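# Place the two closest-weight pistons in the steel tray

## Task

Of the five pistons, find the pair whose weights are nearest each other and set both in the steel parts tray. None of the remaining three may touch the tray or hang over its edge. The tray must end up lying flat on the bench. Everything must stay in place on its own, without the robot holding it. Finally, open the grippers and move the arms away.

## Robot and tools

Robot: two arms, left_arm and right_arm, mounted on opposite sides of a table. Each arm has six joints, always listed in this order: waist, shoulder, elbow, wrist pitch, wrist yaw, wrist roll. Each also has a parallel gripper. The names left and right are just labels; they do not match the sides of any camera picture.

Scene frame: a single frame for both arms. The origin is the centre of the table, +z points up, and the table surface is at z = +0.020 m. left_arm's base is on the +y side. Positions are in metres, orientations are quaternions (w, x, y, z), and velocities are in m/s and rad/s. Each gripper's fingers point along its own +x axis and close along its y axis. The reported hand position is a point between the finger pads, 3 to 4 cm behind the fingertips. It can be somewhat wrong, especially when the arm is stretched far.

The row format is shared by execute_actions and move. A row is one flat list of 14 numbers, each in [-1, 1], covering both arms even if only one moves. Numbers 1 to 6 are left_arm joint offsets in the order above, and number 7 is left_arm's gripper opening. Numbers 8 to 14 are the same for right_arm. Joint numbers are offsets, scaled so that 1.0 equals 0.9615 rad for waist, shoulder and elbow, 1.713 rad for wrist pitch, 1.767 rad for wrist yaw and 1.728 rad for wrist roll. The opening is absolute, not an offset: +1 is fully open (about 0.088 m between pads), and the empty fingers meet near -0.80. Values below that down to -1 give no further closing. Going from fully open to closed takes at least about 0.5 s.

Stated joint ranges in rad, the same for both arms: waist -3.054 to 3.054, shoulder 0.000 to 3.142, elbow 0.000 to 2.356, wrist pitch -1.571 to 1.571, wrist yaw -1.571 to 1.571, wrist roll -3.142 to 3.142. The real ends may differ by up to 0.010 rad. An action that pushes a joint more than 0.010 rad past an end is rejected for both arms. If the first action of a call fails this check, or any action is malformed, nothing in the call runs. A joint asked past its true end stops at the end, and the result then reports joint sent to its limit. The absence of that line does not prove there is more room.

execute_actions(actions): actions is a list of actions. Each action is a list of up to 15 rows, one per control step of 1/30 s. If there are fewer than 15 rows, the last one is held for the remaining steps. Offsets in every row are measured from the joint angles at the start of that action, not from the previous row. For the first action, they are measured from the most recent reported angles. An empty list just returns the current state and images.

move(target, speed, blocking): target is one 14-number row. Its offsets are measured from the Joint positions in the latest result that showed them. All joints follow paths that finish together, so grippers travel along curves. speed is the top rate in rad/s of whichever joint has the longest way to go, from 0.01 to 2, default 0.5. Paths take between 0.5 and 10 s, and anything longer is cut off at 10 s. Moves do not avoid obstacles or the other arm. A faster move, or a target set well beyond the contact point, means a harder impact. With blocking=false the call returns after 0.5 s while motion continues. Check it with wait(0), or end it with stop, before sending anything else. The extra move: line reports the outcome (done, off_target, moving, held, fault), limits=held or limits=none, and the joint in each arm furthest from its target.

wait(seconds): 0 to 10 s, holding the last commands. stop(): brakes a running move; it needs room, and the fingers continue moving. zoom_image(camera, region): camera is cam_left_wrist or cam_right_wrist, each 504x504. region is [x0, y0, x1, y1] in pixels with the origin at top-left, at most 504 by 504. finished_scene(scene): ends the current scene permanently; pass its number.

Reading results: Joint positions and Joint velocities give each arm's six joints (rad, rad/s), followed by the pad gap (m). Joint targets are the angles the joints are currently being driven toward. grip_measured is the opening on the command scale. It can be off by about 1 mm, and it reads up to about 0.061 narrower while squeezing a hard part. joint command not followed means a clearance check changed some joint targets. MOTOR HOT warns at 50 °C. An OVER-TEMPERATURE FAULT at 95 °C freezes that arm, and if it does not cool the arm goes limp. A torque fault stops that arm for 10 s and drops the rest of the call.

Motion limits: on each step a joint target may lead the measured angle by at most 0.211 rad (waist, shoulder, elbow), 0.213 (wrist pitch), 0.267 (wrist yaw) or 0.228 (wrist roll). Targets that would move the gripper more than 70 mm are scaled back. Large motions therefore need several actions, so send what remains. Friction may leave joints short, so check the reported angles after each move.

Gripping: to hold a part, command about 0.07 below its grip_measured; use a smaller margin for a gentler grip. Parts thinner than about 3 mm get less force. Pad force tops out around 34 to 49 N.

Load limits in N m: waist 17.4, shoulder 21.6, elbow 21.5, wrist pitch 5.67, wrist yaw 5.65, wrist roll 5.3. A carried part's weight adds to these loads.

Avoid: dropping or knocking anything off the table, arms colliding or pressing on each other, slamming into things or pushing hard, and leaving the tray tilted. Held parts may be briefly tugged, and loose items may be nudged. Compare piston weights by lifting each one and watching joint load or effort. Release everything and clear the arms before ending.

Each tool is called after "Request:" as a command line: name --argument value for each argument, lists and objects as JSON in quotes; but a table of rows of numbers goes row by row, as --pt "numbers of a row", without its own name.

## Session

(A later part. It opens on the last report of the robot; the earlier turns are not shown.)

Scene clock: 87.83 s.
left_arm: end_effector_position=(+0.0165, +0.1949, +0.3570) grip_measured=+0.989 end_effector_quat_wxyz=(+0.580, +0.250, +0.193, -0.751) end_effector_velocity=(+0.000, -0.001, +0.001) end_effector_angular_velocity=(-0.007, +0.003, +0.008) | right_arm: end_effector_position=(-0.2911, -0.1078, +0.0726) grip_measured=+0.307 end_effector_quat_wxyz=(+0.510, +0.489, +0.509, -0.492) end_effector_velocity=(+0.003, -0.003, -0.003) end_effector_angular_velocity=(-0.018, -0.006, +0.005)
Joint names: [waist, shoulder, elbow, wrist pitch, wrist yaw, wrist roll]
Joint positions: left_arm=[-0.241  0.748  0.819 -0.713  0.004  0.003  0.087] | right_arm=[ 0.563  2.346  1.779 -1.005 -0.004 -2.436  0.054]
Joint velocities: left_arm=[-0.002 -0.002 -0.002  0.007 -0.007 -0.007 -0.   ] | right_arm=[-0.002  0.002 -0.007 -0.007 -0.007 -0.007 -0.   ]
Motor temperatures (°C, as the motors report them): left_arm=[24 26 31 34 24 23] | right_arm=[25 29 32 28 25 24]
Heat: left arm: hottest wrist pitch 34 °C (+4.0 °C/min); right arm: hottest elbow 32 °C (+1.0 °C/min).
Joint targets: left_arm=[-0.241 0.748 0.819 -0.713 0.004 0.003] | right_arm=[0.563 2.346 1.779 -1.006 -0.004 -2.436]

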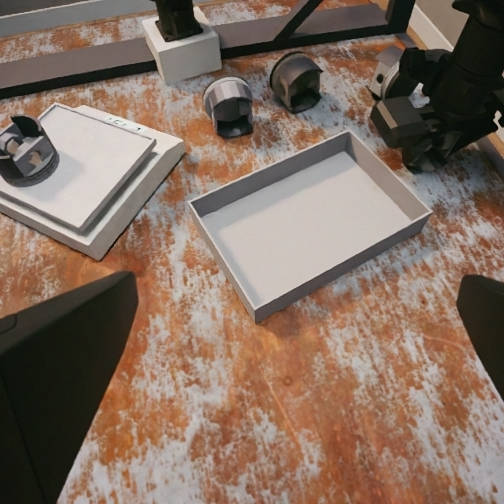

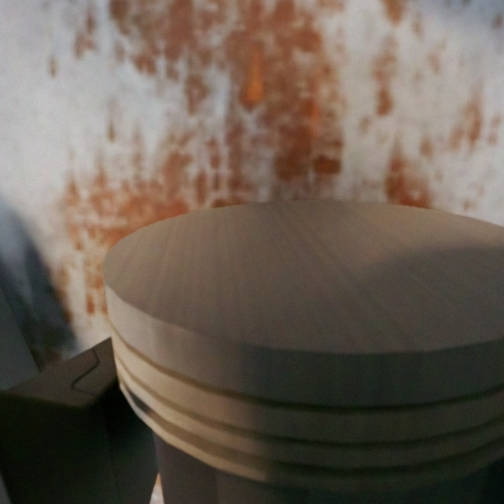

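Request:
move --target '[0,0,0,0,0,0,1,-0.281,-0.2067,0.237,-0.23,0,0,0.2]' --speed 0.5

Scene clock: 89.53 s.
left_arm: end_effector_position=(+0.0165, +0.1949, +0.3570) grip_measured=+0.989 end_effector_quat_wxyz=(+0.580, +0.250, +0.193, -0.751) end_effector_velocity=(-0.001, +0.002, -0.004) end_effector_angular_velocity=(+0.014, +0.007, -0.004) | right_arm: end_effector_position=(-0.1830, -0.0594, +0.2024) grip_measured=+0.307 end_effector_quat_wxyz=(+0.436, +0.554, +0.442, -0.555) end_effector_velocity=(+0.002, -0.005, +0.000) end_effector_angular_velocity=(-0.023, -0.003, -0.010)
Joint names: [waist, shoulder, elbow, wrist pitch, wrist yaw, wrist roll]
Joint positions: left_arm=[-0.241  0.748  0.819 -0.713  0.004  0.003  0.087] | right_arm=[ 0.293  2.163  1.996 -1.396 -0.004 -2.436  0.054]
Joint velocities: left_arm=[-0.002 -0.002 -0.007 -0.007  0.007 -0.007 -0.   ] | right_arm=[-0.002 -0.002 -0.002 -0.022 -0.007  0.007 -0.   ]
Motor temperatures (°C, as the motors report them): left_arm=[24 26 31 34 24 23] | right_arm=[25 30 32 28 25 24]
Heat: left arm: hottest wrist pitch 34 °C (+4.0 °C/min); right arm: hottest elbow 32 °C (+1.0 °C/min).
Joint targets: left_arm=[-0.241 0.748 0.819 -0.713 0.004 0.003] | right_arm=[0.293 2.147 2.006 -1.399 -0.004 -2.436]
move: off_target (right_arm); limits=none; left_arm: farthest joint: the waist, 0.000 radians from its target (0.000 radians at the start); right_arm: farthest joint: the shoulder, 0.016 radians from its target (0.198 radians at the start)

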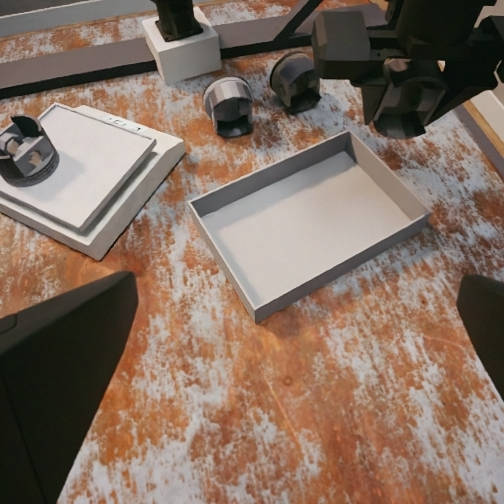

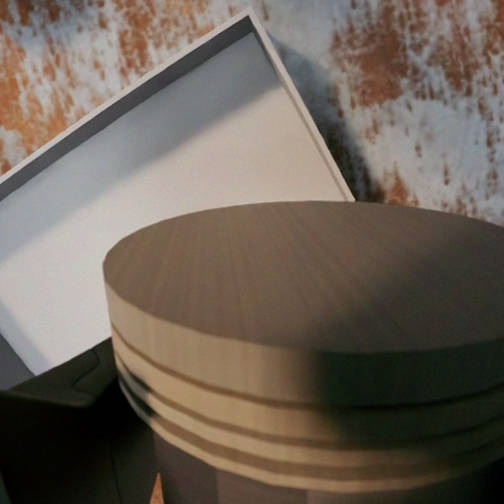

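Request:
move --target '[0,0,0,0,0,0,1,-0.996,-0.514,-0.906,0.222,0,-0.274,0.2]' --speed 0.9

Scene clock: 91.77 s.
left_arm: end_effector_position=(+0.0165, +0.1949, +0.3570) grip_measured=+0.989 end_effector_quat_wxyz=(+0.580, +0.250, +0.193, -0.751) end_effector_velocity=(+0.001, +0.003, -0.002) end_effector_angular_velocity=(+0.020, +0.009, +0.017) | right_arm: end_effector_position=(+0.1430, -0.1756, +0.1496) grip_measured=+0.307 end_effector_quat_wxyz=(+0.292, +0.643, +0.295, -0.644) end_effector_velocity=(-0.001, -0.004, +0.000) end_effector_angular_velocity=(-0.003, +0.010, +0.000)
Joint names: [waist, shoulder, elbow, wrist pitch, wrist yaw, wrist roll]
Joint positions: left_arm=[-0.241  0.748  0.819 -0.713  0.004  0.003  0.087] | right_arm=[-0.661  1.685  1.132 -1.017 -0.004 -2.906  0.054]
Joint velocities: left_arm=[-0.002 -0.002  0.002 -0.022 -0.007 -0.022 -0.   ] | right_arm=[-0.007 -0.007 -0.007 -0.007 -0.007 -0.007 -0.   ]
Motor temperatures (°C, as the motors report them): left_arm=[24 26 31 34 24 23] | right_arm=[25 31 32 28 25 24]
Heat: left arm: hottest wrist pitch 34 °C (+3.0 °C/min); right arm: hottest elbow 32 °C (+1.0 °C/min).
Joint targets: left_arm=[-0.241 0.748 0.819 -0.713 0.004 0.003] | right_arm=[-0.665 1.669 1.125 -1.016 -0.003 -2.909]
move: off_target (right_arm); limits=none; left_arm: farthest joint: the waist, 0.000 radians from its target (0.000 radians at the start); right_arm: farthest joint: the shoulder, 0.016 radians from its target (0.494 radians at the start)

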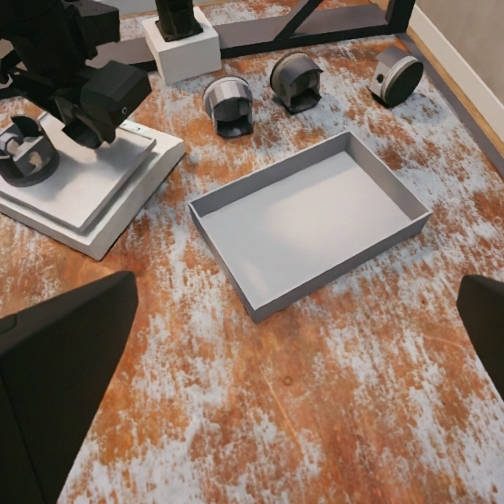

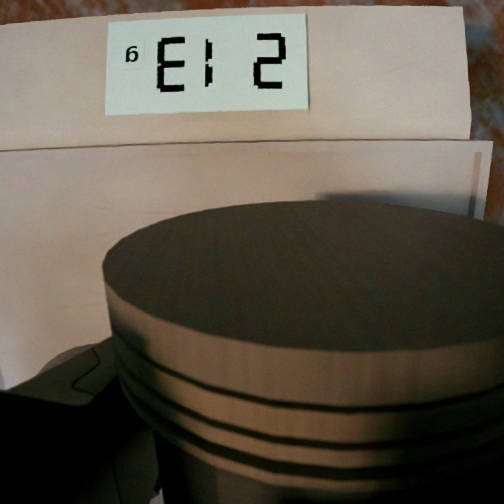

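Request:
move --target '[0,0,0,0,0,0,1,0,0.032,-0.053,0.04,0,0,0.2]' --speed 0.1

Scene clock: 93.17 s.
left_arm: end_effector_position=(+0.0165, +0.1949, +0.3570) grip_measured=+0.989 end_effector_quat_wxyz=(+0.580, +0.250, +0.193, -0.751) end_effector_velocity=(+0.003, -0.001, +0.001) end_effector_angular_velocity=(-0.012, -0.017, +0.011) | right_arm: end_effector_position=(+0.1431, -0.1755, +0.1333) grip_measured=+0.307 end_effector_quat_wxyz=(+0.292, +0.643, +0.295, -0.644) end_effector_velocity=(-0.001, -0.000, -0.001) end_effector_angular_velocity=(+0.006, +0.005, +0.005)
Joint names: [waist, shoulder, elbow, wrist pitch, wrist yaw, wrist roll]
Joint positions: left_arm=[-0.241  0.748  0.819 -0.713  0.004  0.003  0.087] | right_arm=[-0.661  1.706  1.087 -0.95  -0.004 -2.906  0.054]
Joint velocities: left_arm=[-0.002 -0.002 -0.002  0.007 -0.022  0.007 -0.   ] | right_arm=[-0.002 -0.002 -0.007  0.007 -0.007 -0.007 -0.   ]
Motor temperatures (°C, as the motors report them): left_arm=[24 26 31 34 24 23] | right_arm=[25 31 32 28 25 24]
Heat: left arm: hottest wrist pitch 34 °C (+3.0 °C/min); right arm: hottest elbow 32 °C (+1.0 °C/min).
Joint targets: left_arm=[-0.241 0.748 0.819 -0.713 0.004 0.003] | right_arm=[-0.661 1.716 1.081 -0.949 -0.004 -2.906]
move: done; limits=none; left_arm: farthest joint: the waist, 0.000 radians from its target (0.000 radians at the start); right_arm: farthest joint: the shoulder, 0.010 radians from its target (0.031 radians at the start)

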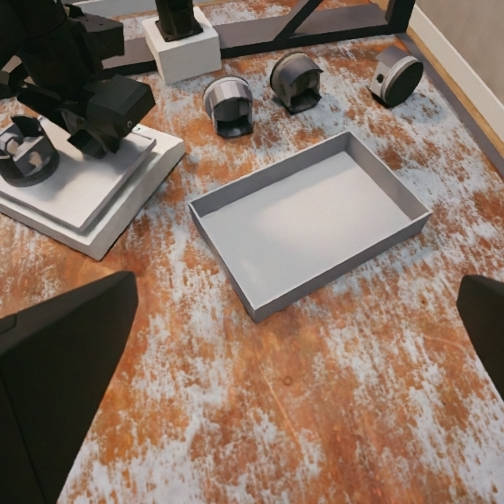

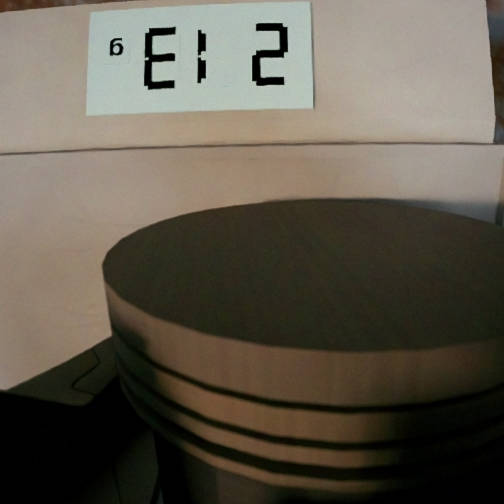

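Request:
execute_actions --actions '[[[0,0,0,0,0,0,1,0,0.011,-0.008,0.002,0,0,0.2],[0,0,0,0,0,0,1,0,0.012,-0.009,0.003,0,0,0.2],[0,0,0,0,0,0,1,0,0.013,-0.01,0.004,0,0,0.2],[0,0,0,0,0,0,1,0,0.014,-0.011,0.005,0,0,0.2],[0,0,0,0,0,0,1,0,0.015,-0.012,0.006,0,0,0.2],[0,0,0,0,0,0,1,0,0.0155,-0.013,0.007,0,0,0.2],[0,0,0,0,0,0,1,0,0.016,-0.014,0.008,0,0,0.2],[0,0,0,0,0,0,1,0,0.016,-0.014,0.008,0,0,0.2],[0,0,0,0,0,0,1,0,0.016,-0.014,0.008,0,0,0.2],[0,0,0,0,0,0,1,0,0.016,-0.014,0.008,0,0,0.24],[0,0,0,0,0,0,1,0,0.016,-0.014,0.008,0,0,0.28],[0,0,0,0,0,0,1,0,0.016,-0.014,0.008,0,0,0.3],[0,0,0,0,0,0,1,0,0.016,-0.014,0.008,0,0,0.32],[0,0,0,0,0,0,1,0,0.016,-0.014,0.008,0,0,0.34],[0,0,0,0,0,0,1,0,0.016,-0.014,0.008,0,0,0.36]],[[0,0,0,0,0,0,1,0,0,0,0,0,0,0.39],[0,0,0,0,0,0,1,0,0,0,0,0,0,0.42],[0,0,0,0,0,0,1,0,0,0,0,0,0,0.46],[0,0,0,0,0,0,1,0,0,0,0,0,0,0.5],[0,0,0,0,0,0,1,0,0,0,0,0,0,0.54]]]'

Request:
wait --seconds 0.7

Scene clock: 95.03 s.
left_arm: end_effector_position=(+0.0165, +0.1949, +0.3570) grip_measured=+0.989 end_effector_quat_wxyz=(+0.580, +0.250, +0.193, -0.751) end_effector_velocity=(+0.001, +0.003, -0.006) end_effector_angular_velocity=(+0.029, +0.006, +0.017) | right_arm: end_effector_position=(+0.1432, -0.1753, +0.1303) grip_measured=+0.533 end_effector_quat_wxyz=(+0.292, +0.643, +0.295, -0.644) end_effector_velocity=(-0.003, -0.001, -0.001) end_effector_angular_velocity=(-0.007, +0.012, +0.010)
Joint names: [waist, shoulder, elbow, wrist pitch, wrist yaw, wrist roll]
Joint positions: left_arm=[-0.241  0.748  0.819 -0.713  0.004  0.003  0.087] | right_arm=[-0.661  1.711  1.081 -0.938 -0.004 -2.906  0.065]
Joint velocities: left_arm=[-0.002 -0.002 -0.007 -0.022 -0.007 -0.022  0.   ] | right_arm=[ 0.002  0.002 -0.002 -0.007 -0.007 -0.007  0.002]
Motor temperatures (°C, as the motors report them): left_arm=[24 26 31 34 24 23] | right_arm=[25 31 32 28 25 24]
Heat: left arm: hottest wrist pitch 34 °C (+3.0 °C/min); right arm: hottest elbow 32 °C (+1.0 °C/min).
Joint targets: left_arm=[-0.241 0.748 0.819 -0.713 0.004 0.003] | right_arm=[-0.661 1.711 1.081 -0.938 -0.004 -2.906]

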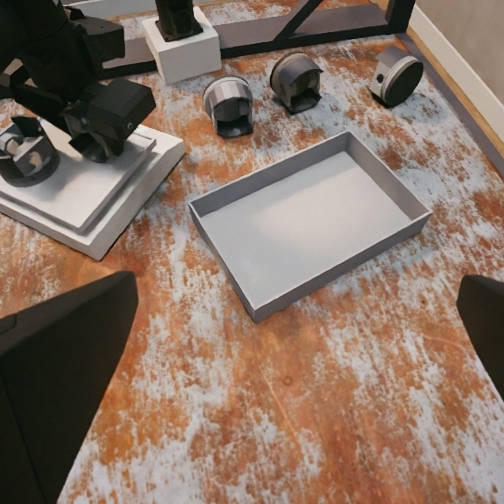

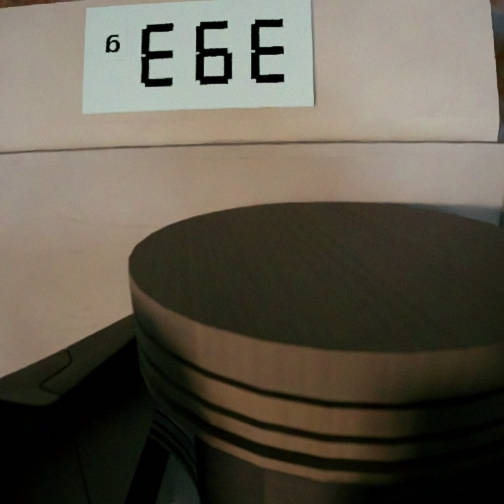

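Scene clock: 95.73 s.
left_arm: end_effector_position=(+0.0165, +0.1949, +0.3570) grip_measured=+0.989 end_effector_quat_wxyz=(+0.580, +0.250, +0.193, -0.751) end_effector_velocity=(-0.001, +0.002, -0.002) end_effector_angular_velocity=(+0.010, +0.008, -0.004) | right_arm: end_effector_position=(+0.1432, -0.1753, +0.1303) grip_measured=+0.538 end_effector_quat_wxyz=(+0.292, +0.643, +0.295, -0.644) end_effector_velocity=(-0.005, -0.001, -0.001) end_effector_angular_velocity=(-0.001, +0.025, +0.010)
Joint names: [waist, shoulder, elbow, wrist pitch, wrist yaw, wrist roll]
Joint positions: left_arm=[-0.241  0.748  0.819 -0.713  0.004  0.003  0.087] | right_arm=[-0.661  1.711  1.081 -0.938 -0.004 -2.906  0.065]
Joint velocities: left_arm=[-0.002 -0.002 -0.002 -0.007  0.007 -0.007 -0.   ] | right_arm=[ 0.002 -0.002 -0.007 -0.007 -0.022 -0.007 -0.   ]
Motor temperatures (°C, as the motors report them): left_arm=[24 26 31 34 24 23] | right_arm=[25 31 32 28 25 24]
Heat: left arm: hottest wrist pitch 34 °C (+3.0 °C/min); right arm: hottest elbow 32 °C (+1.0 °C/min).
Joint targets: left_arm=[-0.241 0.748 0.819 -0.713 0.004 0.003] | right_arm=[-0.661 1.711 1.081 -0.938 -0.004 -2.906]
wait: 0.70 s; at rest by 0.17 s

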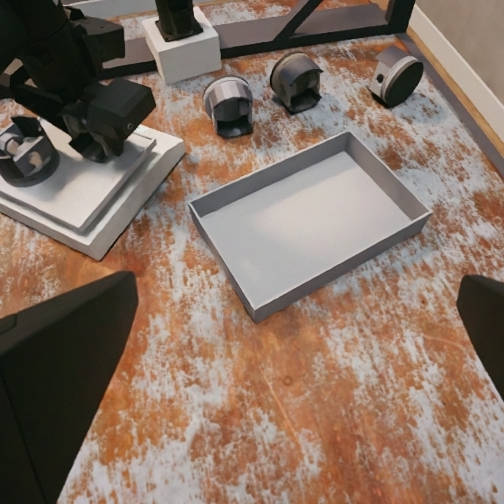

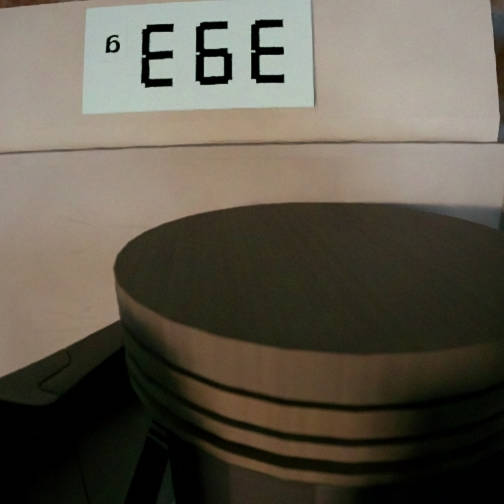

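Request:
execute_actions --actions '[[[0,0,0,0,0,0,1,0,0,0,0,0,0,0.5],[0,0,0,0,0,0,1,0,0,0,0,0,0,0.47],[0,0,0,0,0,0,1,0,0,0,0,0,0,0.44],[0,0,0,0,0,0,1,0,0,0,0,0,0,0.41],[0,0,0,0,0,0,1,0,0,0,0,0,0,0.38],[0,0,0,0,0,0,1,0,0,0,0,0,0,0.35],[0,0,0,0,0,0,1,0,0,0,0,0,0,0.32],[0,0,0,0,0,0,1,0,0,0,0,0,0,0.29],[0,0,0,0,0,0,1,0,0,0,0,0,0,0.26],[0,0,0,0,0,0,1,0,0,0,0,0,0,0.24],[0,0,0,0,0,0,1,0,0,0,0,0,0,0.22],[0,0,0,0,0,0,1,0,0,0,0,0,0,0.2]]]'

Request:
move --target '[0,0,0,0,0,0,1,0,-0.201,-0.031,-0.094,0,0,0.2]' --speed 0.35

Request:
move --target '[0.35,0,0,0,0,0,1,-0.686,-0.012,0,0,0,0,0.2]' --speed 0.9

Scene clock: 98.13 s.
left_arm: end_effector_position=(+0.0165, +0.1949, +0.3570) grip_measured=+0.989 end_effector_quat_wxyz=(+0.580, +0.250, +0.193, -0.751) end_effector_velocity=(+0.003, +0.000, -0.003) end_effector_angular_velocity=(+0.010, -0.010, +0.020) | right_arm: end_effector_position=(+0.1432, -0.1754, +0.1303) grip_measured=+0.293 end_effector_quat_wxyz=(+0.292, +0.643, +0.295, -0.644) end_effector_velocity=(-0.003, -0.003, -0.001) end_effector_angular_velocity=(-0.007, +0.012, +0.010)
Joint names: [waist, shoulder, elbow, wrist pitch, wrist yaw, wrist roll]
Joint positions: left_arm=[-0.241  0.748  0.819 -0.713  0.004  0.003  0.087] | right_arm=[-0.661  1.711  1.081 -0.939 -0.003 -2.906  0.053]
Joint velocities: left_arm=[-0.002  0.002 -0.002 -0.007 -0.022 -0.007 -0.   ] | right_arm=[ 0.002 -0.002 -0.007 -0.007 -0.007 -0.007 -0.   ]
Motor temperatures (°C, as the motors report them): left_arm=[24 26 31 34 24 23] | right_arm=[25 31 32 28 25 24]
Heat: left arm: hottest wrist pitch 34 °C (+3.0 °C/min); right arm: hottest elbow 32 °C (+1.0 °C/min).
Joint targets: left_arm=[-0.241 0.748 0.819 -0.713 0.004 0.003] | right_arm=[-0.661 1.711 1.081 -0.938 -0.003 -2.906]

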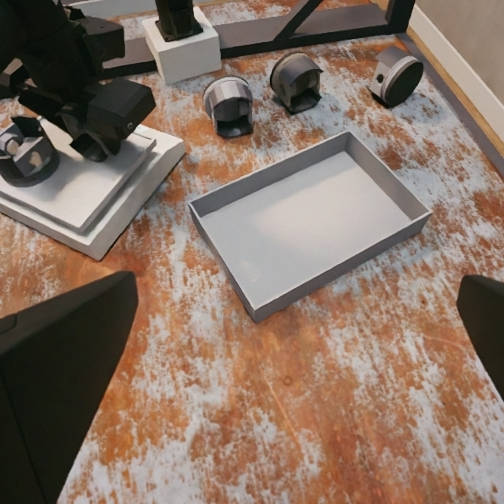

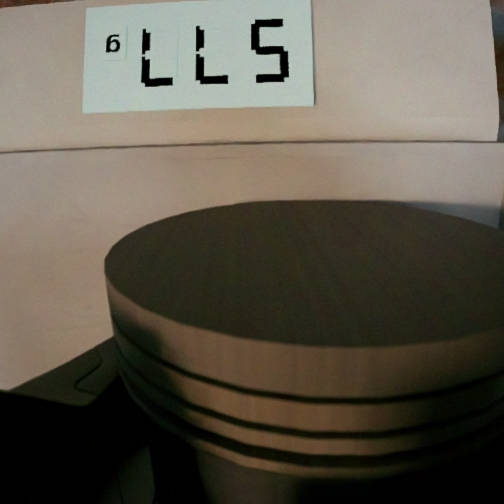

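Scene clock: 99.23 s.
left_arm: end_effector_position=(+0.0165, +0.1949, +0.3570) grip_measured=+0.989 end_effector_quat_wxyz=(+0.580, +0.250, +0.193, -0.751) end_effector_velocity=(+0.002, +0.002, -0.003) end_effector_angular_velocity=(+0.002, -0.020, +0.006) | right_arm: end_effector_position=(+0.1268, -0.2070, +0.1700) grip_measured=+0.293 end_effector_quat_wxyz=(+0.293, +0.642, +0.294, -0.644) end_effector_velocity=(-0.001, -0.002, +0.001) end_effector_angular_velocity=(+0.001, +0.008, +0.020)
Joint names: [waist, shoulder, elbow, wrist pitch, wrist yaw, wrist roll]
Joint positions: left_arm=[-0.241  0.748  0.819 -0.713  0.004  0.003  0.087] | right_arm=[-0.661  1.532  1.057 -1.096 -0.003 -2.906  0.053]
Joint velocities: left_arm=[-0.007 -0.007 -0.007 -0.007 -0.022  0.007 -0.   ] | right_arm=[-0.002 -0.007 -0.002 -0.007 -0.007 -0.022  0.   ]
Motor temperatures (°C, as the motors report them): left_arm=[24 26 31 34 24 23] | right_arm=[25 31 32 28 25 24]
Heat: left arm: hottest wrist pitch 34 °C (+3.0 °C/min); right arm: hottest elbow 32 °C (+1.0 °C/min).
Joint targets: left_arm=[-0.241 0.748 0.819 -0.713 0.004 0.003] | right_arm=[-0.661 1.518 1.051 -1.099 -0.003 -2.906]
move: off_target (right_arm); limits=none; left_arm: farthest joint: the waist, 0.000 radians from its target (0.000 radians at the start); right_arm: farthest joint: the shoulder, 0.014 radians from its target (0.193 radians at the start)

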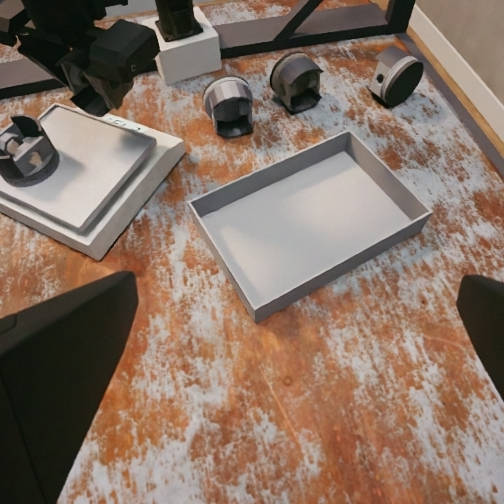

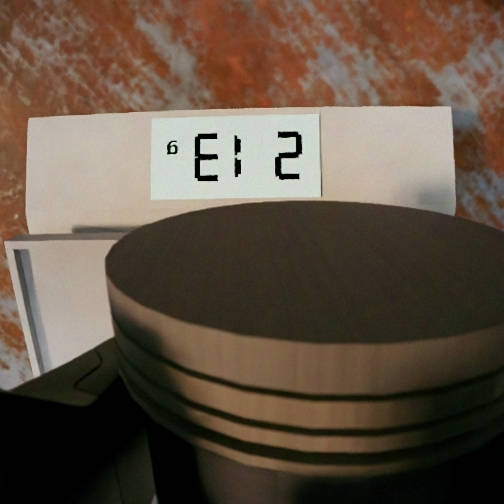

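Scene clock: 100.70 s.
left_arm: end_effector_position=(+0.0963, +0.1880, +0.3570) grip_measured=+0.989 end_effector_quat_wxyz=(+0.697, +0.214, +0.232, -0.644) end_effector_velocity=(+0.004, +0.002, -0.002) end_effector_angular_velocity=(+0.009, -0.018, +0.016) | right_arm: end_effector_position=(+0.2405, -0.3254, +0.1700) grip_measured=+0.293 end_effector_quat_wxyz=(-0.070, -0.703, -0.072, +0.704) end_effector_velocity=(-0.005, -0.003, +0.001) end_effector_angular_velocity=(-0.001, +0.019, -0.000)
Joint names: [waist, shoulder, elbow, wrist pitch, wrist yaw, wrist roll]
Joint positions: left_arm=[ 0.092  0.748  0.819 -0.713  0.004  0.003  0.087] | right_arm=[-1.317  1.532  1.057 -1.096 -0.003 -2.906  0.053]
Joint velocities: left_arm=[ 0.002 -0.002 -0.002 -0.007 -0.022  0.007 -0.   ] | right_arm=[-0.007 -0.007 -0.002 -0.022 -0.007 -0.007 -0.   ]
Motor temperatures (°C, as the motors report them): left_arm=[24 26 31 34 24 23] | right_arm=[25 31 32 28 25 24]
Heat: left arm: hottest wrist pitch 34 °C (+3.0 °C/min); right arm: hottest elbow 32 °C (+1.0 °C/min).
Joint targets: left_arm=[0.096 0.748 0.819 -0.713 0.004 0.003] | right_arm=[-1.321 1.520 1.057 -1.096 -0.003 -2.906]
move: off_target (right_arm); limits=none; left_arm: farthest joint: the waist, 0.003 radians from its target (0.337 radians at the start); right_arm: farthest joint: the shoulder, 0.011 radians from its target (0.011 radians at the start)

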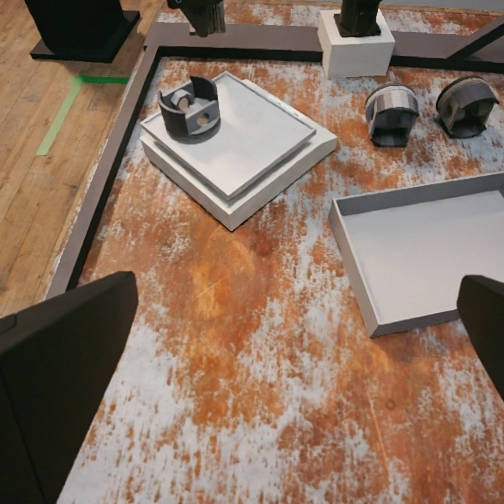

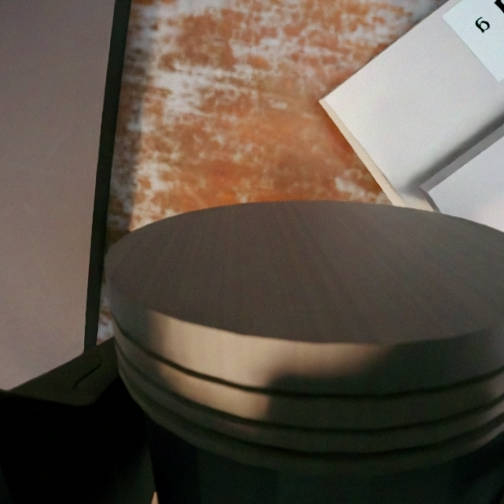

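Request:
move --target '[0,0,0,0,0,0,1,-0.087,0.2354,-0.23,0.2537,0,0,0.2]' --speed 0.45

Request:
execute_actions --actions '[[[0,0,0,0,0,0,1,0,0.010,-0.007,0.002,0,0,0.2],[0,0,0,0,0,0,1,0,0.011,-0.008,0.003,0,0,0.2],[0,0,0,0,0,0,1,0,0.012,-0.009,0.004,0,0,0.2],[0,0,0,0,0,0,1,0,0.013,-0.01,0.005,0,0,0.2],[0,0,0,0,0,0,1,0,0.014,-0.0105,0.006,0,0,0.2],[0,0,0,0,0,0,1,0,0.015,-0.011,0.007,0,0,0.2],[0,0,0,0,0,0,1,0,0.015,-0.011,0.007,0,0,0.2],[0,0,0,0,0,0,1,0,0.015,-0.011,0.007,0,0,0.23],[0,0,0,0,0,0,1,0,0.015,-0.011,0.007,0,0,0.26],[0,0,0,0,0,0,1,0,0.015,-0.011,0.007,0,0,0.28],[0,0,0,0,0,0,1,0,0.015,-0.011,0.007,0,0,0.3],[0,0,0,0,0,0,1,0,0.015,-0.011,0.007,0,0,0.32],[0,0,0,0,0,0,1,0,0.015,-0.011,0.007,0,0,0.34],[0,0,0,0,0,0,1,0,0.015,-0.011,0.007,0,0,0.36],[0,0,0,0,0,0,1,0,0.015,-0.011,0.007,0,0,0.38]],[[0,0,0,0,0,0,1,0,0,0,0,0,0,0.42],[0,0,0,0,0,0,1,0,0,0,0,0,0,0.46],[0,0,0,0,0,0,1,0,0,0,0,0,0,0.5],[0,0,0,0,0,0,1,0,0,0,0,0,0,0.55],[0,0,0,0,0,0,1,0,0,0,0,0,0,0.6],[0,0,0,0,0,0,1,0,0,0,0,0,0,0.62]]]'

Scene clock: 103.53 s.
left_arm: end_effector_position=(+0.0963, +0.1880, +0.3570) grip_measured=+0.989 end_effector_quat_wxyz=(+0.697, +0.214, +0.232, -0.644) end_effector_velocity=(-0.001, -0.001, +0.003) end_effector_angular_velocity=(-0.012, +0.000, +0.003) | right_arm: end_effector_position=(+0.2577, -0.3406, +0.0687) grip_measured=+0.293 end_effector_quat_wxyz=(-0.041, -0.706, -0.044, +0.706) end_effector_velocity=(-0.003, -0.001, -0.001) end_effector_angular_velocity=(+0.003, +0.014, +0.020)
Joint names: [waist, shoulder, elbow, wrist pitch, wrist yaw, wrist roll]
Joint positions: left_arm=[ 0.092  0.748  0.819 -0.713  0.004  0.003  0.087] | right_arm=[-1.396  1.749  0.841 -0.663 -0.003 -2.906  0.053]
Joint velocities: left_arm=[-0.007 -0.002  0.002  0.007 -0.007 -0.007  0.   ] | right_arm=[-0.002  0.002 -0.002 -0.007 -0.007 -0.022  0.   ]
Motor temperatures (°C, as the motors report them): left_arm=[24 26 31 34 24 23] | right_arm=[25 31 32 28 25 24]
Heat: left arm: hottest wrist pitch 34 °C (+2.0 °C/min); right arm: hottest elbow 32 °C (+1.0 °C/min).
Joint targets: left_arm=[0.092 0.748 0.819 -0.713 0.004 0.003] | right_arm=[-1.400 1.758 0.835 -0.662 -0.003 -2.906]
move: done; limits=none; left_arm: farthest joint: the waist, 0.000 radians from its target (0.000 radians at the start); right_arm: farthest joint: the shoulder, 0.010 radians from its target (0.226 radians at the start)

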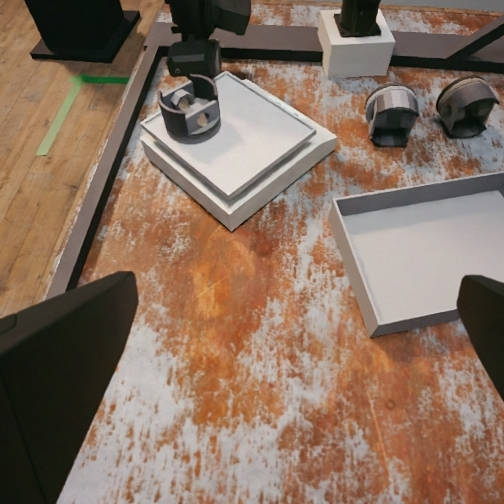

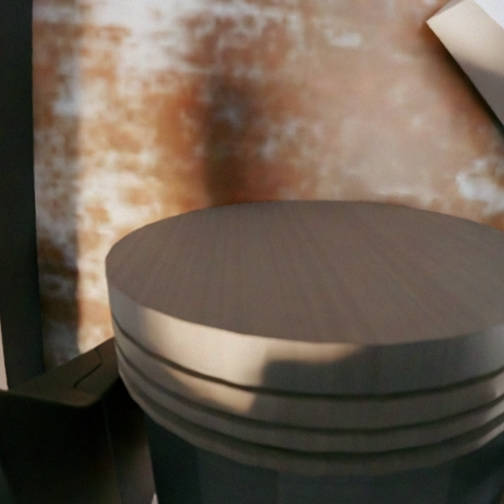

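Scene clock: 104.53 s.
left_arm: end_effector_position=(+0.0963, +0.1880, +0.3570) grip_measured=+0.989 end_effector_quat_wxyz=(+0.697, +0.214, +0.232, -0.644) end_effector_velocity=(+0.000, +0.001, -0.002) end_effector_angular_velocity=(+0.006, +0.014, +0.017) | right_arm: end_effector_position=(+0.2581, -0.3405, +0.0676) grip_measured=+0.611 end_effector_quat_wxyz=(-0.041, -0.707, -0.044, +0.705) end_effector_velocity=(-0.001, +0.002, +0.001) end_effector_angular_velocity=(+0.020, +0.010, +0.005)
Joint names: [waist, shoulder, elbow, wrist pitch, wrist yaw, wrist roll]
Joint positions: left_arm=[ 0.092  0.748  0.819 -0.713  0.004  0.003  0.087] | right_arm=[-1.396  1.75   0.838 -0.655 -0.003 -2.906  0.069]
Joint velocities: left_arm=[-0.002 -0.002 -0.002 -0.007 -0.007 -0.022 -0.   ] | right_arm=[-0.002 -0.002  0.002 -0.007 -0.022 -0.007  0.003]
Motor temperatures (°C, as the motors report them): left_arm=[24 26 31 34 24 23] | right_arm=[25 31 32 28 25 24]
Heat: left arm: hottest wrist pitch 34 °C (+2.0 °C/min); right arm: hottest elbow 32 °C (+1.0 °C/min).
Joint targets: left_arm=[0.092 0.748 0.819 -0.713 0.004 0.003] | right_arm=[-1.396 1.750 0.838 -0.656 -0.003 -2.906]

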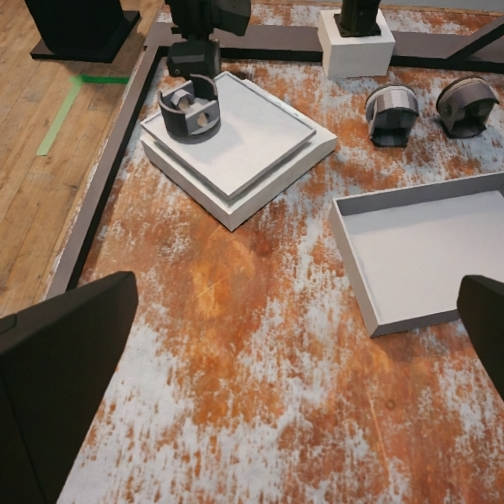

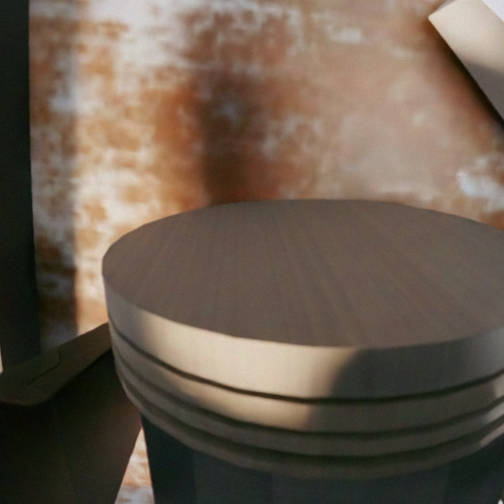

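Request:
move --target '[0,0,0,0,0,0,1,0,-0.1866,0.2425,-0.2345,0,0,0.62]' --speed 0.6

Request:
execute_actions --actions '[[[0,0,0,0,0,0,1,0.005,0,0,0,0,0,0.7],[0,0,0,0,0,0,1,0.012,0,0,0,0,0,0.7],[0,0,0,0,0,0,1,0.022,0,0,0,0,0,0.7],[0,0,0,0,0,0,1,0.035,0,0,0,0,0,0.7],[0,0,0,0,0,0,1,0.051,0,0,0,0,0,0.7],[0,0,0,0,0,0,1,0.07,0,0,0,0,0,0.7],[0,0,0,0,0,0,1,0.092,0,0,0,0,0,0.7],[0,0,0,0,0,0,1,0.117,0,0,0,0,0,0.7],[0,0,0,0,0,0,1,0.145,0,0,0,0,0,0.7],[0,0,0,0,0,0,1,0.176,0,0,0,0,0,0.7],[0,0,0,0,0,0,1,0.21,0,0,0,0,0,0.7],[0,0,0,0,0,0,1,0.247,0,0,0,0,0,0.7],[0,0,0,0,0,0,1,0.287,0,0,0,0,0,0.7],[0,0,0,0,0,0,1,0.33,0,0,0,0,0,0.7],[0,0,0,0,0,0,1,0.375,0,0,0,0,0,0.7]],[[0,0,0,0,0,0,1,0.165,0,0,0,0,0,0.7],[0,0,0,0,0,0,1,0.21,0,0,0,0,0,0.7],[0,0,0,0,0,0,1,0.255,0,0,0,0,0,0.7],[0,0,0,0,0,0,1,0.3,0,0,0,0,0,0.7],[0,0,0,0,0,0,1,0.345,0,0,0,0,0,0.7],[0,0,0,0,0,0,1,0.39,0,0,0,0,0,0.7],[0,0,0,0,0,0,1,0.435,0,0,0,0,0,0.7],[0,0,0,0,0,0,1,0.48,0,0,0,0,0,0.7],[0,0,0,0,0,0,1,0.525,0,0,0,0,0,0.7],[0,0,0,0,0,0,1,0.57,0,0,0,0,0,0.7],[0,0,0,0,0,0,1,0.615,0,0,0,0,0,0.7],[0,0,0,0,0,0,1,0.66,0,0,0,0,0,0.7],[0,0,0,0,0,0,1,0.705,0,0,0,0,0,0.7],[0,0,0,0,0,0,1,0.75,0,0,0,0,0,0.7],[0,0,0,0,0,0,1,0.795,0,0,0,0,0,0.7]],[[0,0,0,0,0,0,1,0.165,0,0,0,0,0,0.7],[0,0,0,0,0,0,1,0.21,0,0,0,0,0,0.7],[0,0,0,0,0,0,1,0.255,0,0,0,0,0,0.7],[0,0,0,0,0,0,1,0.3,0,0,0,0,0,0.7],[0,0,0,0,0,0,1,0.343,0,0,0,0,0,0.7],[0,0,0,0,0,0,1,0.383,0,0,0,0,0,0.7],[0,0,0,0,0,0,1,0.42,0,0,0,0,0,0.7],[0,0,0,0,0,0,1,0.453,0,0,0,0,0,0.7],[0,0,0,0,0,0,1,0.482,0,0,0,0,0,0.7],[0,0,0,0,0,0,1,0.507,0,0,0,0,0,0.7],[0,0,0,0,0,0,1,0.528,0,0,0,0,0,0.7],[0,0,0,0,0,0,1,0.545,0,0,0,0,0,0.7],[0,0,0,0,0,0,1,0.558,0,0,0,0,0,0.7],[0,0,0,0,0,0,1,0.566,0,0,0,0,0,0.7],[0,0,0,0,0,0,1,0.57,0,0,0,0,0,0.7]]]'

Scene clock: 107.87 s.
left_arm: end_effector_position=(+0.0963, +0.1880, +0.3570) grip_measured=+0.989 end_effector_quat_wxyz=(+0.697, +0.214, +0.232, -0.644) end_effector_velocity=(+0.000, +0.003, -0.005) end_effector_angular_velocity=(+0.027, +0.004, +0.008) | right_arm: end_effector_position=(+0.2580, -0.3405, +0.1599) grip_measured=+0.618 end_effector_quat_wxyz=(-0.042, -0.705, -0.044, +0.706) end_effector_velocity=(-0.005, -0.003, +0.000) end_effector_angular_velocity=(-0.001, +0.023, -0.000)
Joint names: [waist, shoulder, elbow, wrist pitch, wrist yaw, wrist roll]
Joint positions: left_arm=[ 0.092  0.748  0.819 -0.713  0.004  0.003  0.087] | right_arm=[-1.396  1.581  1.064 -1.054 -0.003 -2.906  0.069]
Joint velocities: left_arm=[-0.002  0.002 -0.002 -0.022 -0.007 -0.007 -0.   ] | right_arm=[-0.007 -0.002 -0.002 -0.022 -0.007 -0.007 -0.   ]
Motor temperatures (°C, as the motors report them): left_arm=[24 26 31 35 24 23] | right_arm=[25 31 32 28 25 24]
Heat: left arm: hottest wrist pitch 35 °C (+3.0 °C/min); right arm: hottest elbow 32 °C (+1.0 °C/min).
Joint targets: left_arm=[0.092 0.748 0.819 -0.713 0.004 0.003] | right_arm=[-1.396 1.571 1.071 -1.057 -0.003 -2.906]
move: done; limits=none; left_arm: farthest joint: the waist, 0.000 radians from its target (0.000 radians at the start); right_arm: farthest joint: the shoulder, 0.010 radians from its target (0.180 radians at the start)

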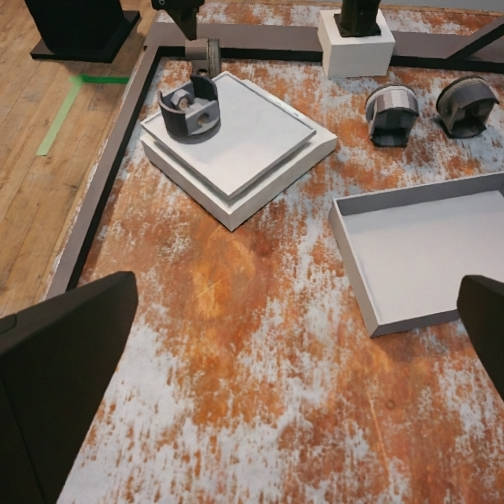

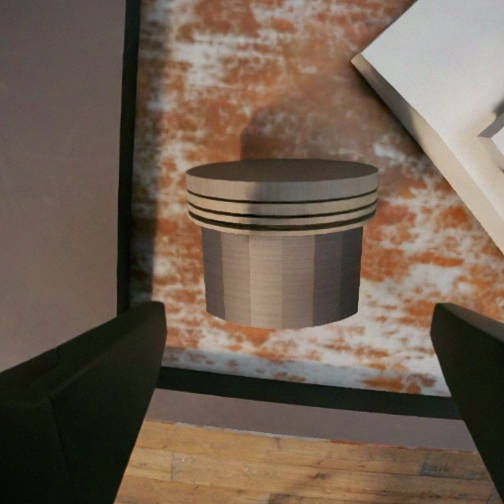

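Scene clock: 109.37 s.
left_arm: end_effector_position=(+0.0963, +0.1880, +0.3570) grip_measured=+0.989 end_effector_quat_wxyz=(+0.697, +0.214, +0.232, -0.644) end_effector_velocity=(+0.000, +0.001, -0.003) end_effector_angular_velocity=(+0.011, +0.014, +0.017) | right_arm: end_effector_position=(-0.0342, -0.1719, +0.1599) grip_measured=+0.698 end_effector_quat_wxyz=(+0.481, +0.516, +0.482, -0.519) end_effector_velocity=(-0.109, -0.019, +0.001) end_effector_angular_velocity=(-0.004, +0.007, +0.420)
Joint names: [waist, shoulder, elbow, wrist pitch, wrist yaw, wrist roll]
Joint positions: left_arm=[ 0.092  0.748  0.819 -0.713  0.004  0.003  0.087] | right_arm=[-0.017  1.581  1.064 -1.054 -0.003 -2.906  0.073]
Joint velocities: left_arm=[-0.002  0.002 -0.002 -0.007 -0.007 -0.022 -0.   ] | right_arm=[ 0.413 -0.002  0.002 -0.007 -0.007 -0.007 -0.   ]
Motor temperatures (°C, as the motors report them): left_arm=[24 26 31 35 24 23] | right_arm=[25 30 32 28 25 24]
Heat: left arm: hottest wrist pitch 35 °C (+3.0 °C/min); right arm: hottest elbow 32 °C (+1.0 °C/min).
Joint targets: left_arm=[0.092 0.748 0.819 -0.713 0.004 0.003] | right_arm=[0.023 1.581 1.064 -1.054 -0.003 -2.906]

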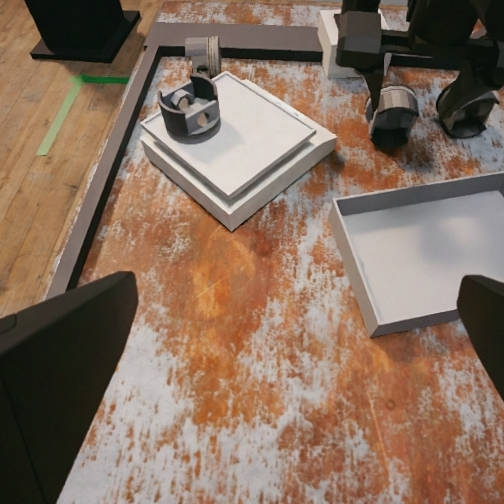

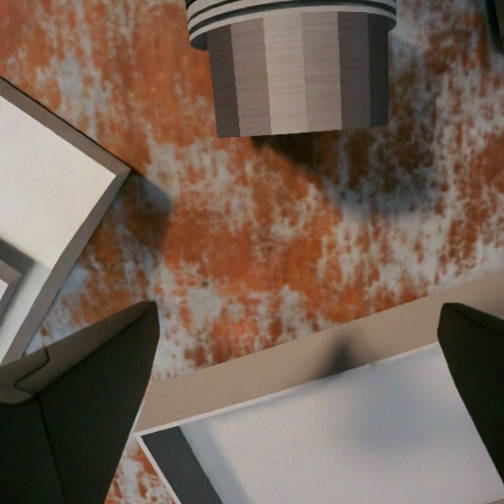

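Request:
move --target '[-0.35,0,0,0,0,0,1,0.914,0.3785,0.371,0,0,0.263,0.7]' --speed 1.2

Scene clock: 111.23 s.
left_arm: end_effector_position=(+0.0165, +0.1949, +0.3570) grip_measured=+0.989 end_effector_quat_wxyz=(+0.580, +0.250, +0.193, -0.751) end_effector_velocity=(-0.002, +0.002, -0.002) end_effector_angular_velocity=(+0.010, +0.008, -0.009) | right_arm: end_effector_position=(-0.2969, -0.2536, +0.1436) grip_measured=+0.698 end_effector_quat_wxyz=(+0.579, +0.404, +0.580, -0.406) end_effector_velocity=(+0.003, +0.001, +0.000) end_effector_angular_velocity=(+0.003, -0.010, -0.010)
Joint names: [waist, shoulder, elbow, wrist pitch, wrist yaw, wrist roll]
Joint positions: left_arm=[-0.241  0.748  0.819 -0.713  0.004  0.003  0.087] | right_arm=[ 0.857  1.928  1.413 -1.054 -0.003 -2.455  0.073]
Joint velocities: left_arm=[-0.007 -0.002 -0.002 -0.007  0.007 -0.007 -0.   ] | right_arm=[-0.002 -0.002 -0.002 -0.007  0.007  0.007 -0.   ]
Motor temperatures (°C, as the motors report them): left_arm=[24 26 31 35 24 23] | right_arm=[25 30 32 28 25 24]
Heat: left arm: hottest wrist pitch 35 °C (+3.0 °C/min); right arm: hottest elbow 32 °C (+1.0 °C/min).
Joint targets: left_arm=[-0.244 0.748 0.819 -0.713 0.004 0.003] | right_arm=[0.861 1.944 1.420 -1.055 -0.003 -2.452]
move: off_target (right_arm); limits=none; left_arm: farthest joint: the waist, 0.004 radians from its target (0.337 radians at the start); right_arm: farthest joint: the shoulder, 0.017 radians from its target (0.364 radians at the start)

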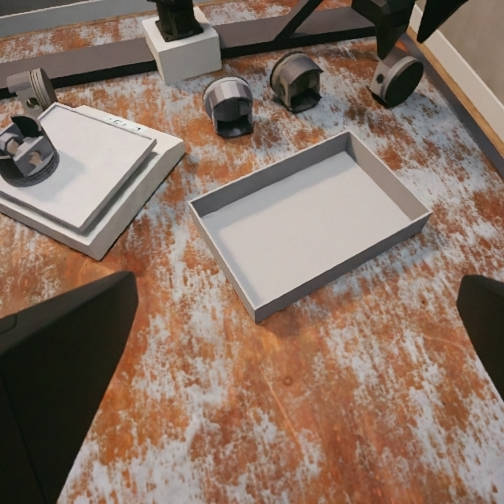

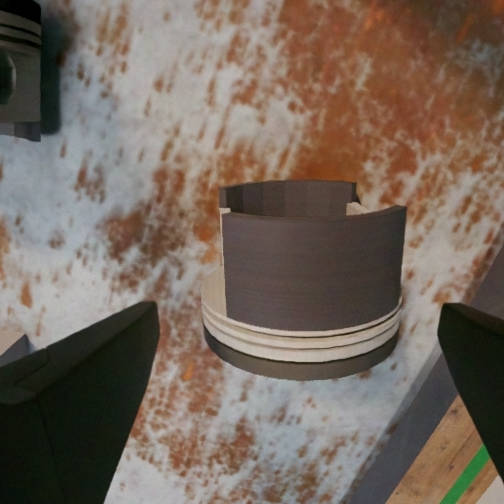

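Request:
execute_actions --actions '[]'

Scene clock: 112.57 s.
left_arm: end_effector_position=(+0.0165, +0.1949, +0.3570) grip_measured=+0.989 end_effector_quat_wxyz=(+0.580, +0.250, +0.193, -0.751) end_effector_velocity=(+0.001, +0.001, -0.002) end_effector_angular_velocity=(+0.010, +0.011, +0.017) | right_arm: end_effector_position=(-0.2971, -0.2537, +0.1437) grip_measured=+0.698 end_effector_quat_wxyz=(+0.579, +0.404, +0.580, -0.406) end_effector_velocity=(+0.002, -0.001, +0.000) end_effector_angular_velocity=(-0.010, -0.003, +0.020)
Joint names: [waist, shoulder, elbow, wrist pitch, wrist yaw, wrist roll]
Joint positions: left_arm=[-0.241  0.748  0.819 -0.713  0.004  0.003  0.087] | right_arm=[ 0.858  1.928  1.413 -1.054 -0.003 -2.454  0.073]
Joint velocities: left_arm=[-0.002 -0.002 -0.002 -0.007 -0.007 -0.022 -0.   ] | right_arm=[-0.002 -0.002 -0.002 -0.007 -0.007 -0.022 -0.   ]
Motor temperatures (°C, as the motors report them): left_arm=[24 26 31 35 24 23] | right_arm=[25 30 32 27 25 24]
Heat: left arm: hottest wrist pitch 35 °C (+3.0 °C/min); right arm: hottest elbow 32 °C (+1.0 °C/min).
Joint targets: left_arm=[-0.244 0.748 0.819 -0.713 0.004 0.003] | right_arm=[0.861 1.944 1.420 -1.055 -0.003 -2.451]

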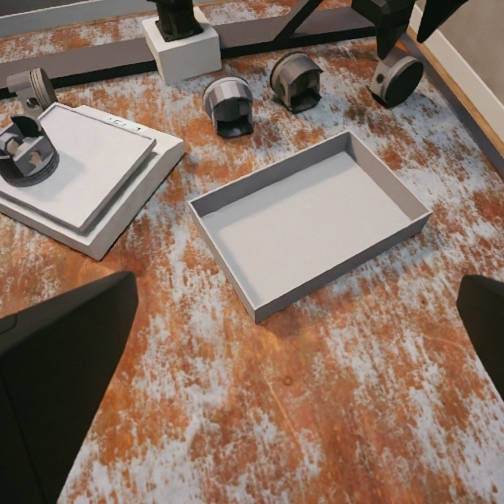

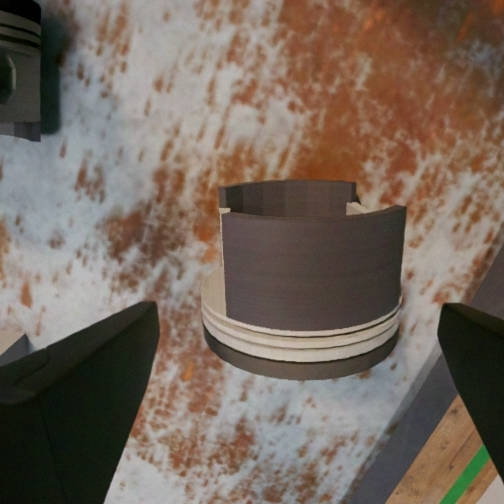

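Request:
move --target '[0,0,0,0,0,0,1, 0.0255,0.028,-0.072,0.0438,0,0.0142,0.92]' --speed 0.15

Scene clock: 114.53 s.
left_arm: end_effector_position=(+0.0165, +0.1949, +0.3570) grip_measured=+0.989 end_effector_quat_wxyz=(+0.580, +0.250, +0.193, -0.751) end_effector_velocity=(-0.002, +0.000, -0.001) end_effector_angular_velocity=(+0.006, +0.033, +0.014) | right_arm: end_effector_position=(-0.2986, -0.2612, +0.1254) grip_measured=+0.918 end_effector_quat_wxyz=(+0.579, +0.404, +0.581, -0.406) end_effector_velocity=(+0.003, +0.001, +0.000) end_effector_angular_velocity=(+0.003, -0.010, -0.010)
Joint names: [waist, shoulder, elbow, wrist pitch, wrist yaw, wrist roll]
Joint positions: left_arm=[-0.241  0.748  0.819 -0.713  0.004  0.003  0.087] | right_arm=[ 0.878  1.94   1.353 -0.981 -0.003 -2.433  0.084]
Joint velocities: left_arm=[-0.002 -0.002 -0.007  0.007  0.007 -0.037 -0.   ] | right_arm=[-0.002 -0.002 -0.002 -0.007  0.007  0.007  0.   ]
Motor temperatures (°C, as the motors report them): left_arm=[24 26 31 35 24 23] | right_arm=[25 30 32 27 25 24]
Heat: left arm: hottest wrist pitch 35 °C (+3.0 °C/min); right arm: hottest elbow 32 °C (+1.0 °C/min).
Joint targets: left_arm=[-0.241 0.748 0.819 -0.713 0.004 0.003] | right_arm=[0.882 1.955 1.344 -0.979 -0.003 -2.430]
move: off_target (right_arm); limits=none; left_arm: farthest joint: the waist, 0.000 radians from its target (0.000 radians at the start); right_arm: farthest joint: the shoulder, 0.015 radians from its target (0.027 radians at the start)

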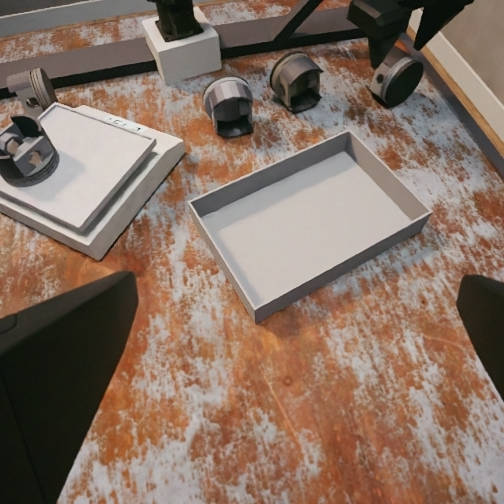

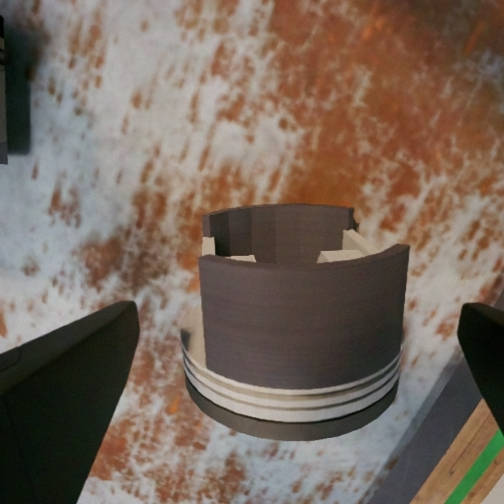

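Request:
move --target '[0,0,0,0,0,0,1, 0.012,0.106,-0.124,0.115,0,0.006,0.92]' --speed 0.15

Scene clock: 117.37 s.
left_arm: end_effector_position=(+0.0165, +0.1949, +0.3570) grip_measured=+0.989 end_effector_quat_wxyz=(+0.580, +0.250, +0.193, -0.751) end_effector_velocity=(+0.003, -0.000, -0.001) end_effector_angular_velocity=(+0.002, -0.020, +0.011) | right_arm: end_effector_position=(-0.2992, -0.2639, +0.0717) grip_measured=+0.918 end_effector_quat_wxyz=(+0.579, +0.404, +0.580, -0.406) end_effector_velocity=(-0.003, -0.001, +0.002) end_effector_angular_velocity=(-0.013, +0.021, -0.010)
Joint names: [waist, shoulder, elbow, wrist pitch, wrist yaw, wrist roll]
Joint positions: left_arm=[-0.241  0.748  0.819 -0.713  0.004  0.003  0.087] | right_arm=[ 0.886  2.026  1.243 -0.786 -0.003 -2.426  0.084]
Joint velocities: left_arm=[-0.002  0.002  0.002 -0.007 -0.022  0.007  0.   ] | right_arm=[-0.002 -0.007 -0.002  0.007 -0.022  0.007 -0.   ]
Motor temperatures (°C, as the motors report them): left_arm=[24 26 31 35 24 23] | right_arm=[25 31 32 27 25 24]
Heat: left arm: hottest wrist pitch 35 °C (+2.0 °C/min); right arm: hottest elbow 32 °C (+1.0 °C/min).
Joint targets: left_arm=[-0.241 0.748 0.819 -0.713 0.004 0.003] | right_arm=[0.890 2.042 1.234 -0.784 -0.003 -2.423]
move: off_target (right_arm); limits=none; left_arm: farthest joint: the waist, 0.000 radians from its target (0.000 radians at the start); right_arm: farthest joint: the shoulder, 0.016 radians from its target (0.102 radians at the start)

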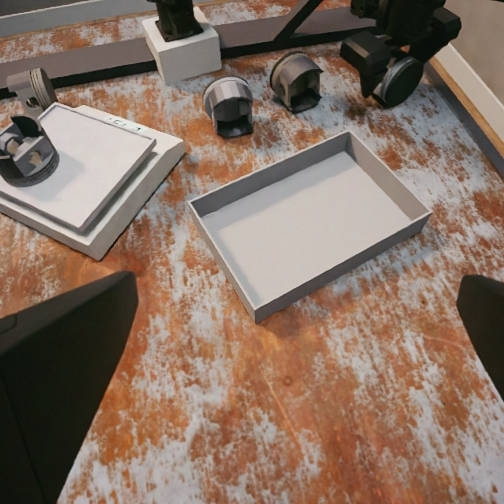

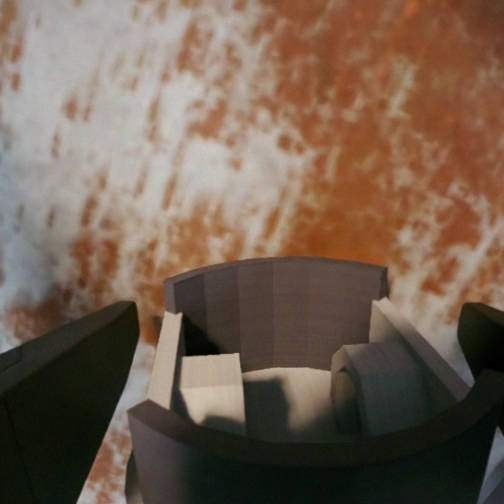

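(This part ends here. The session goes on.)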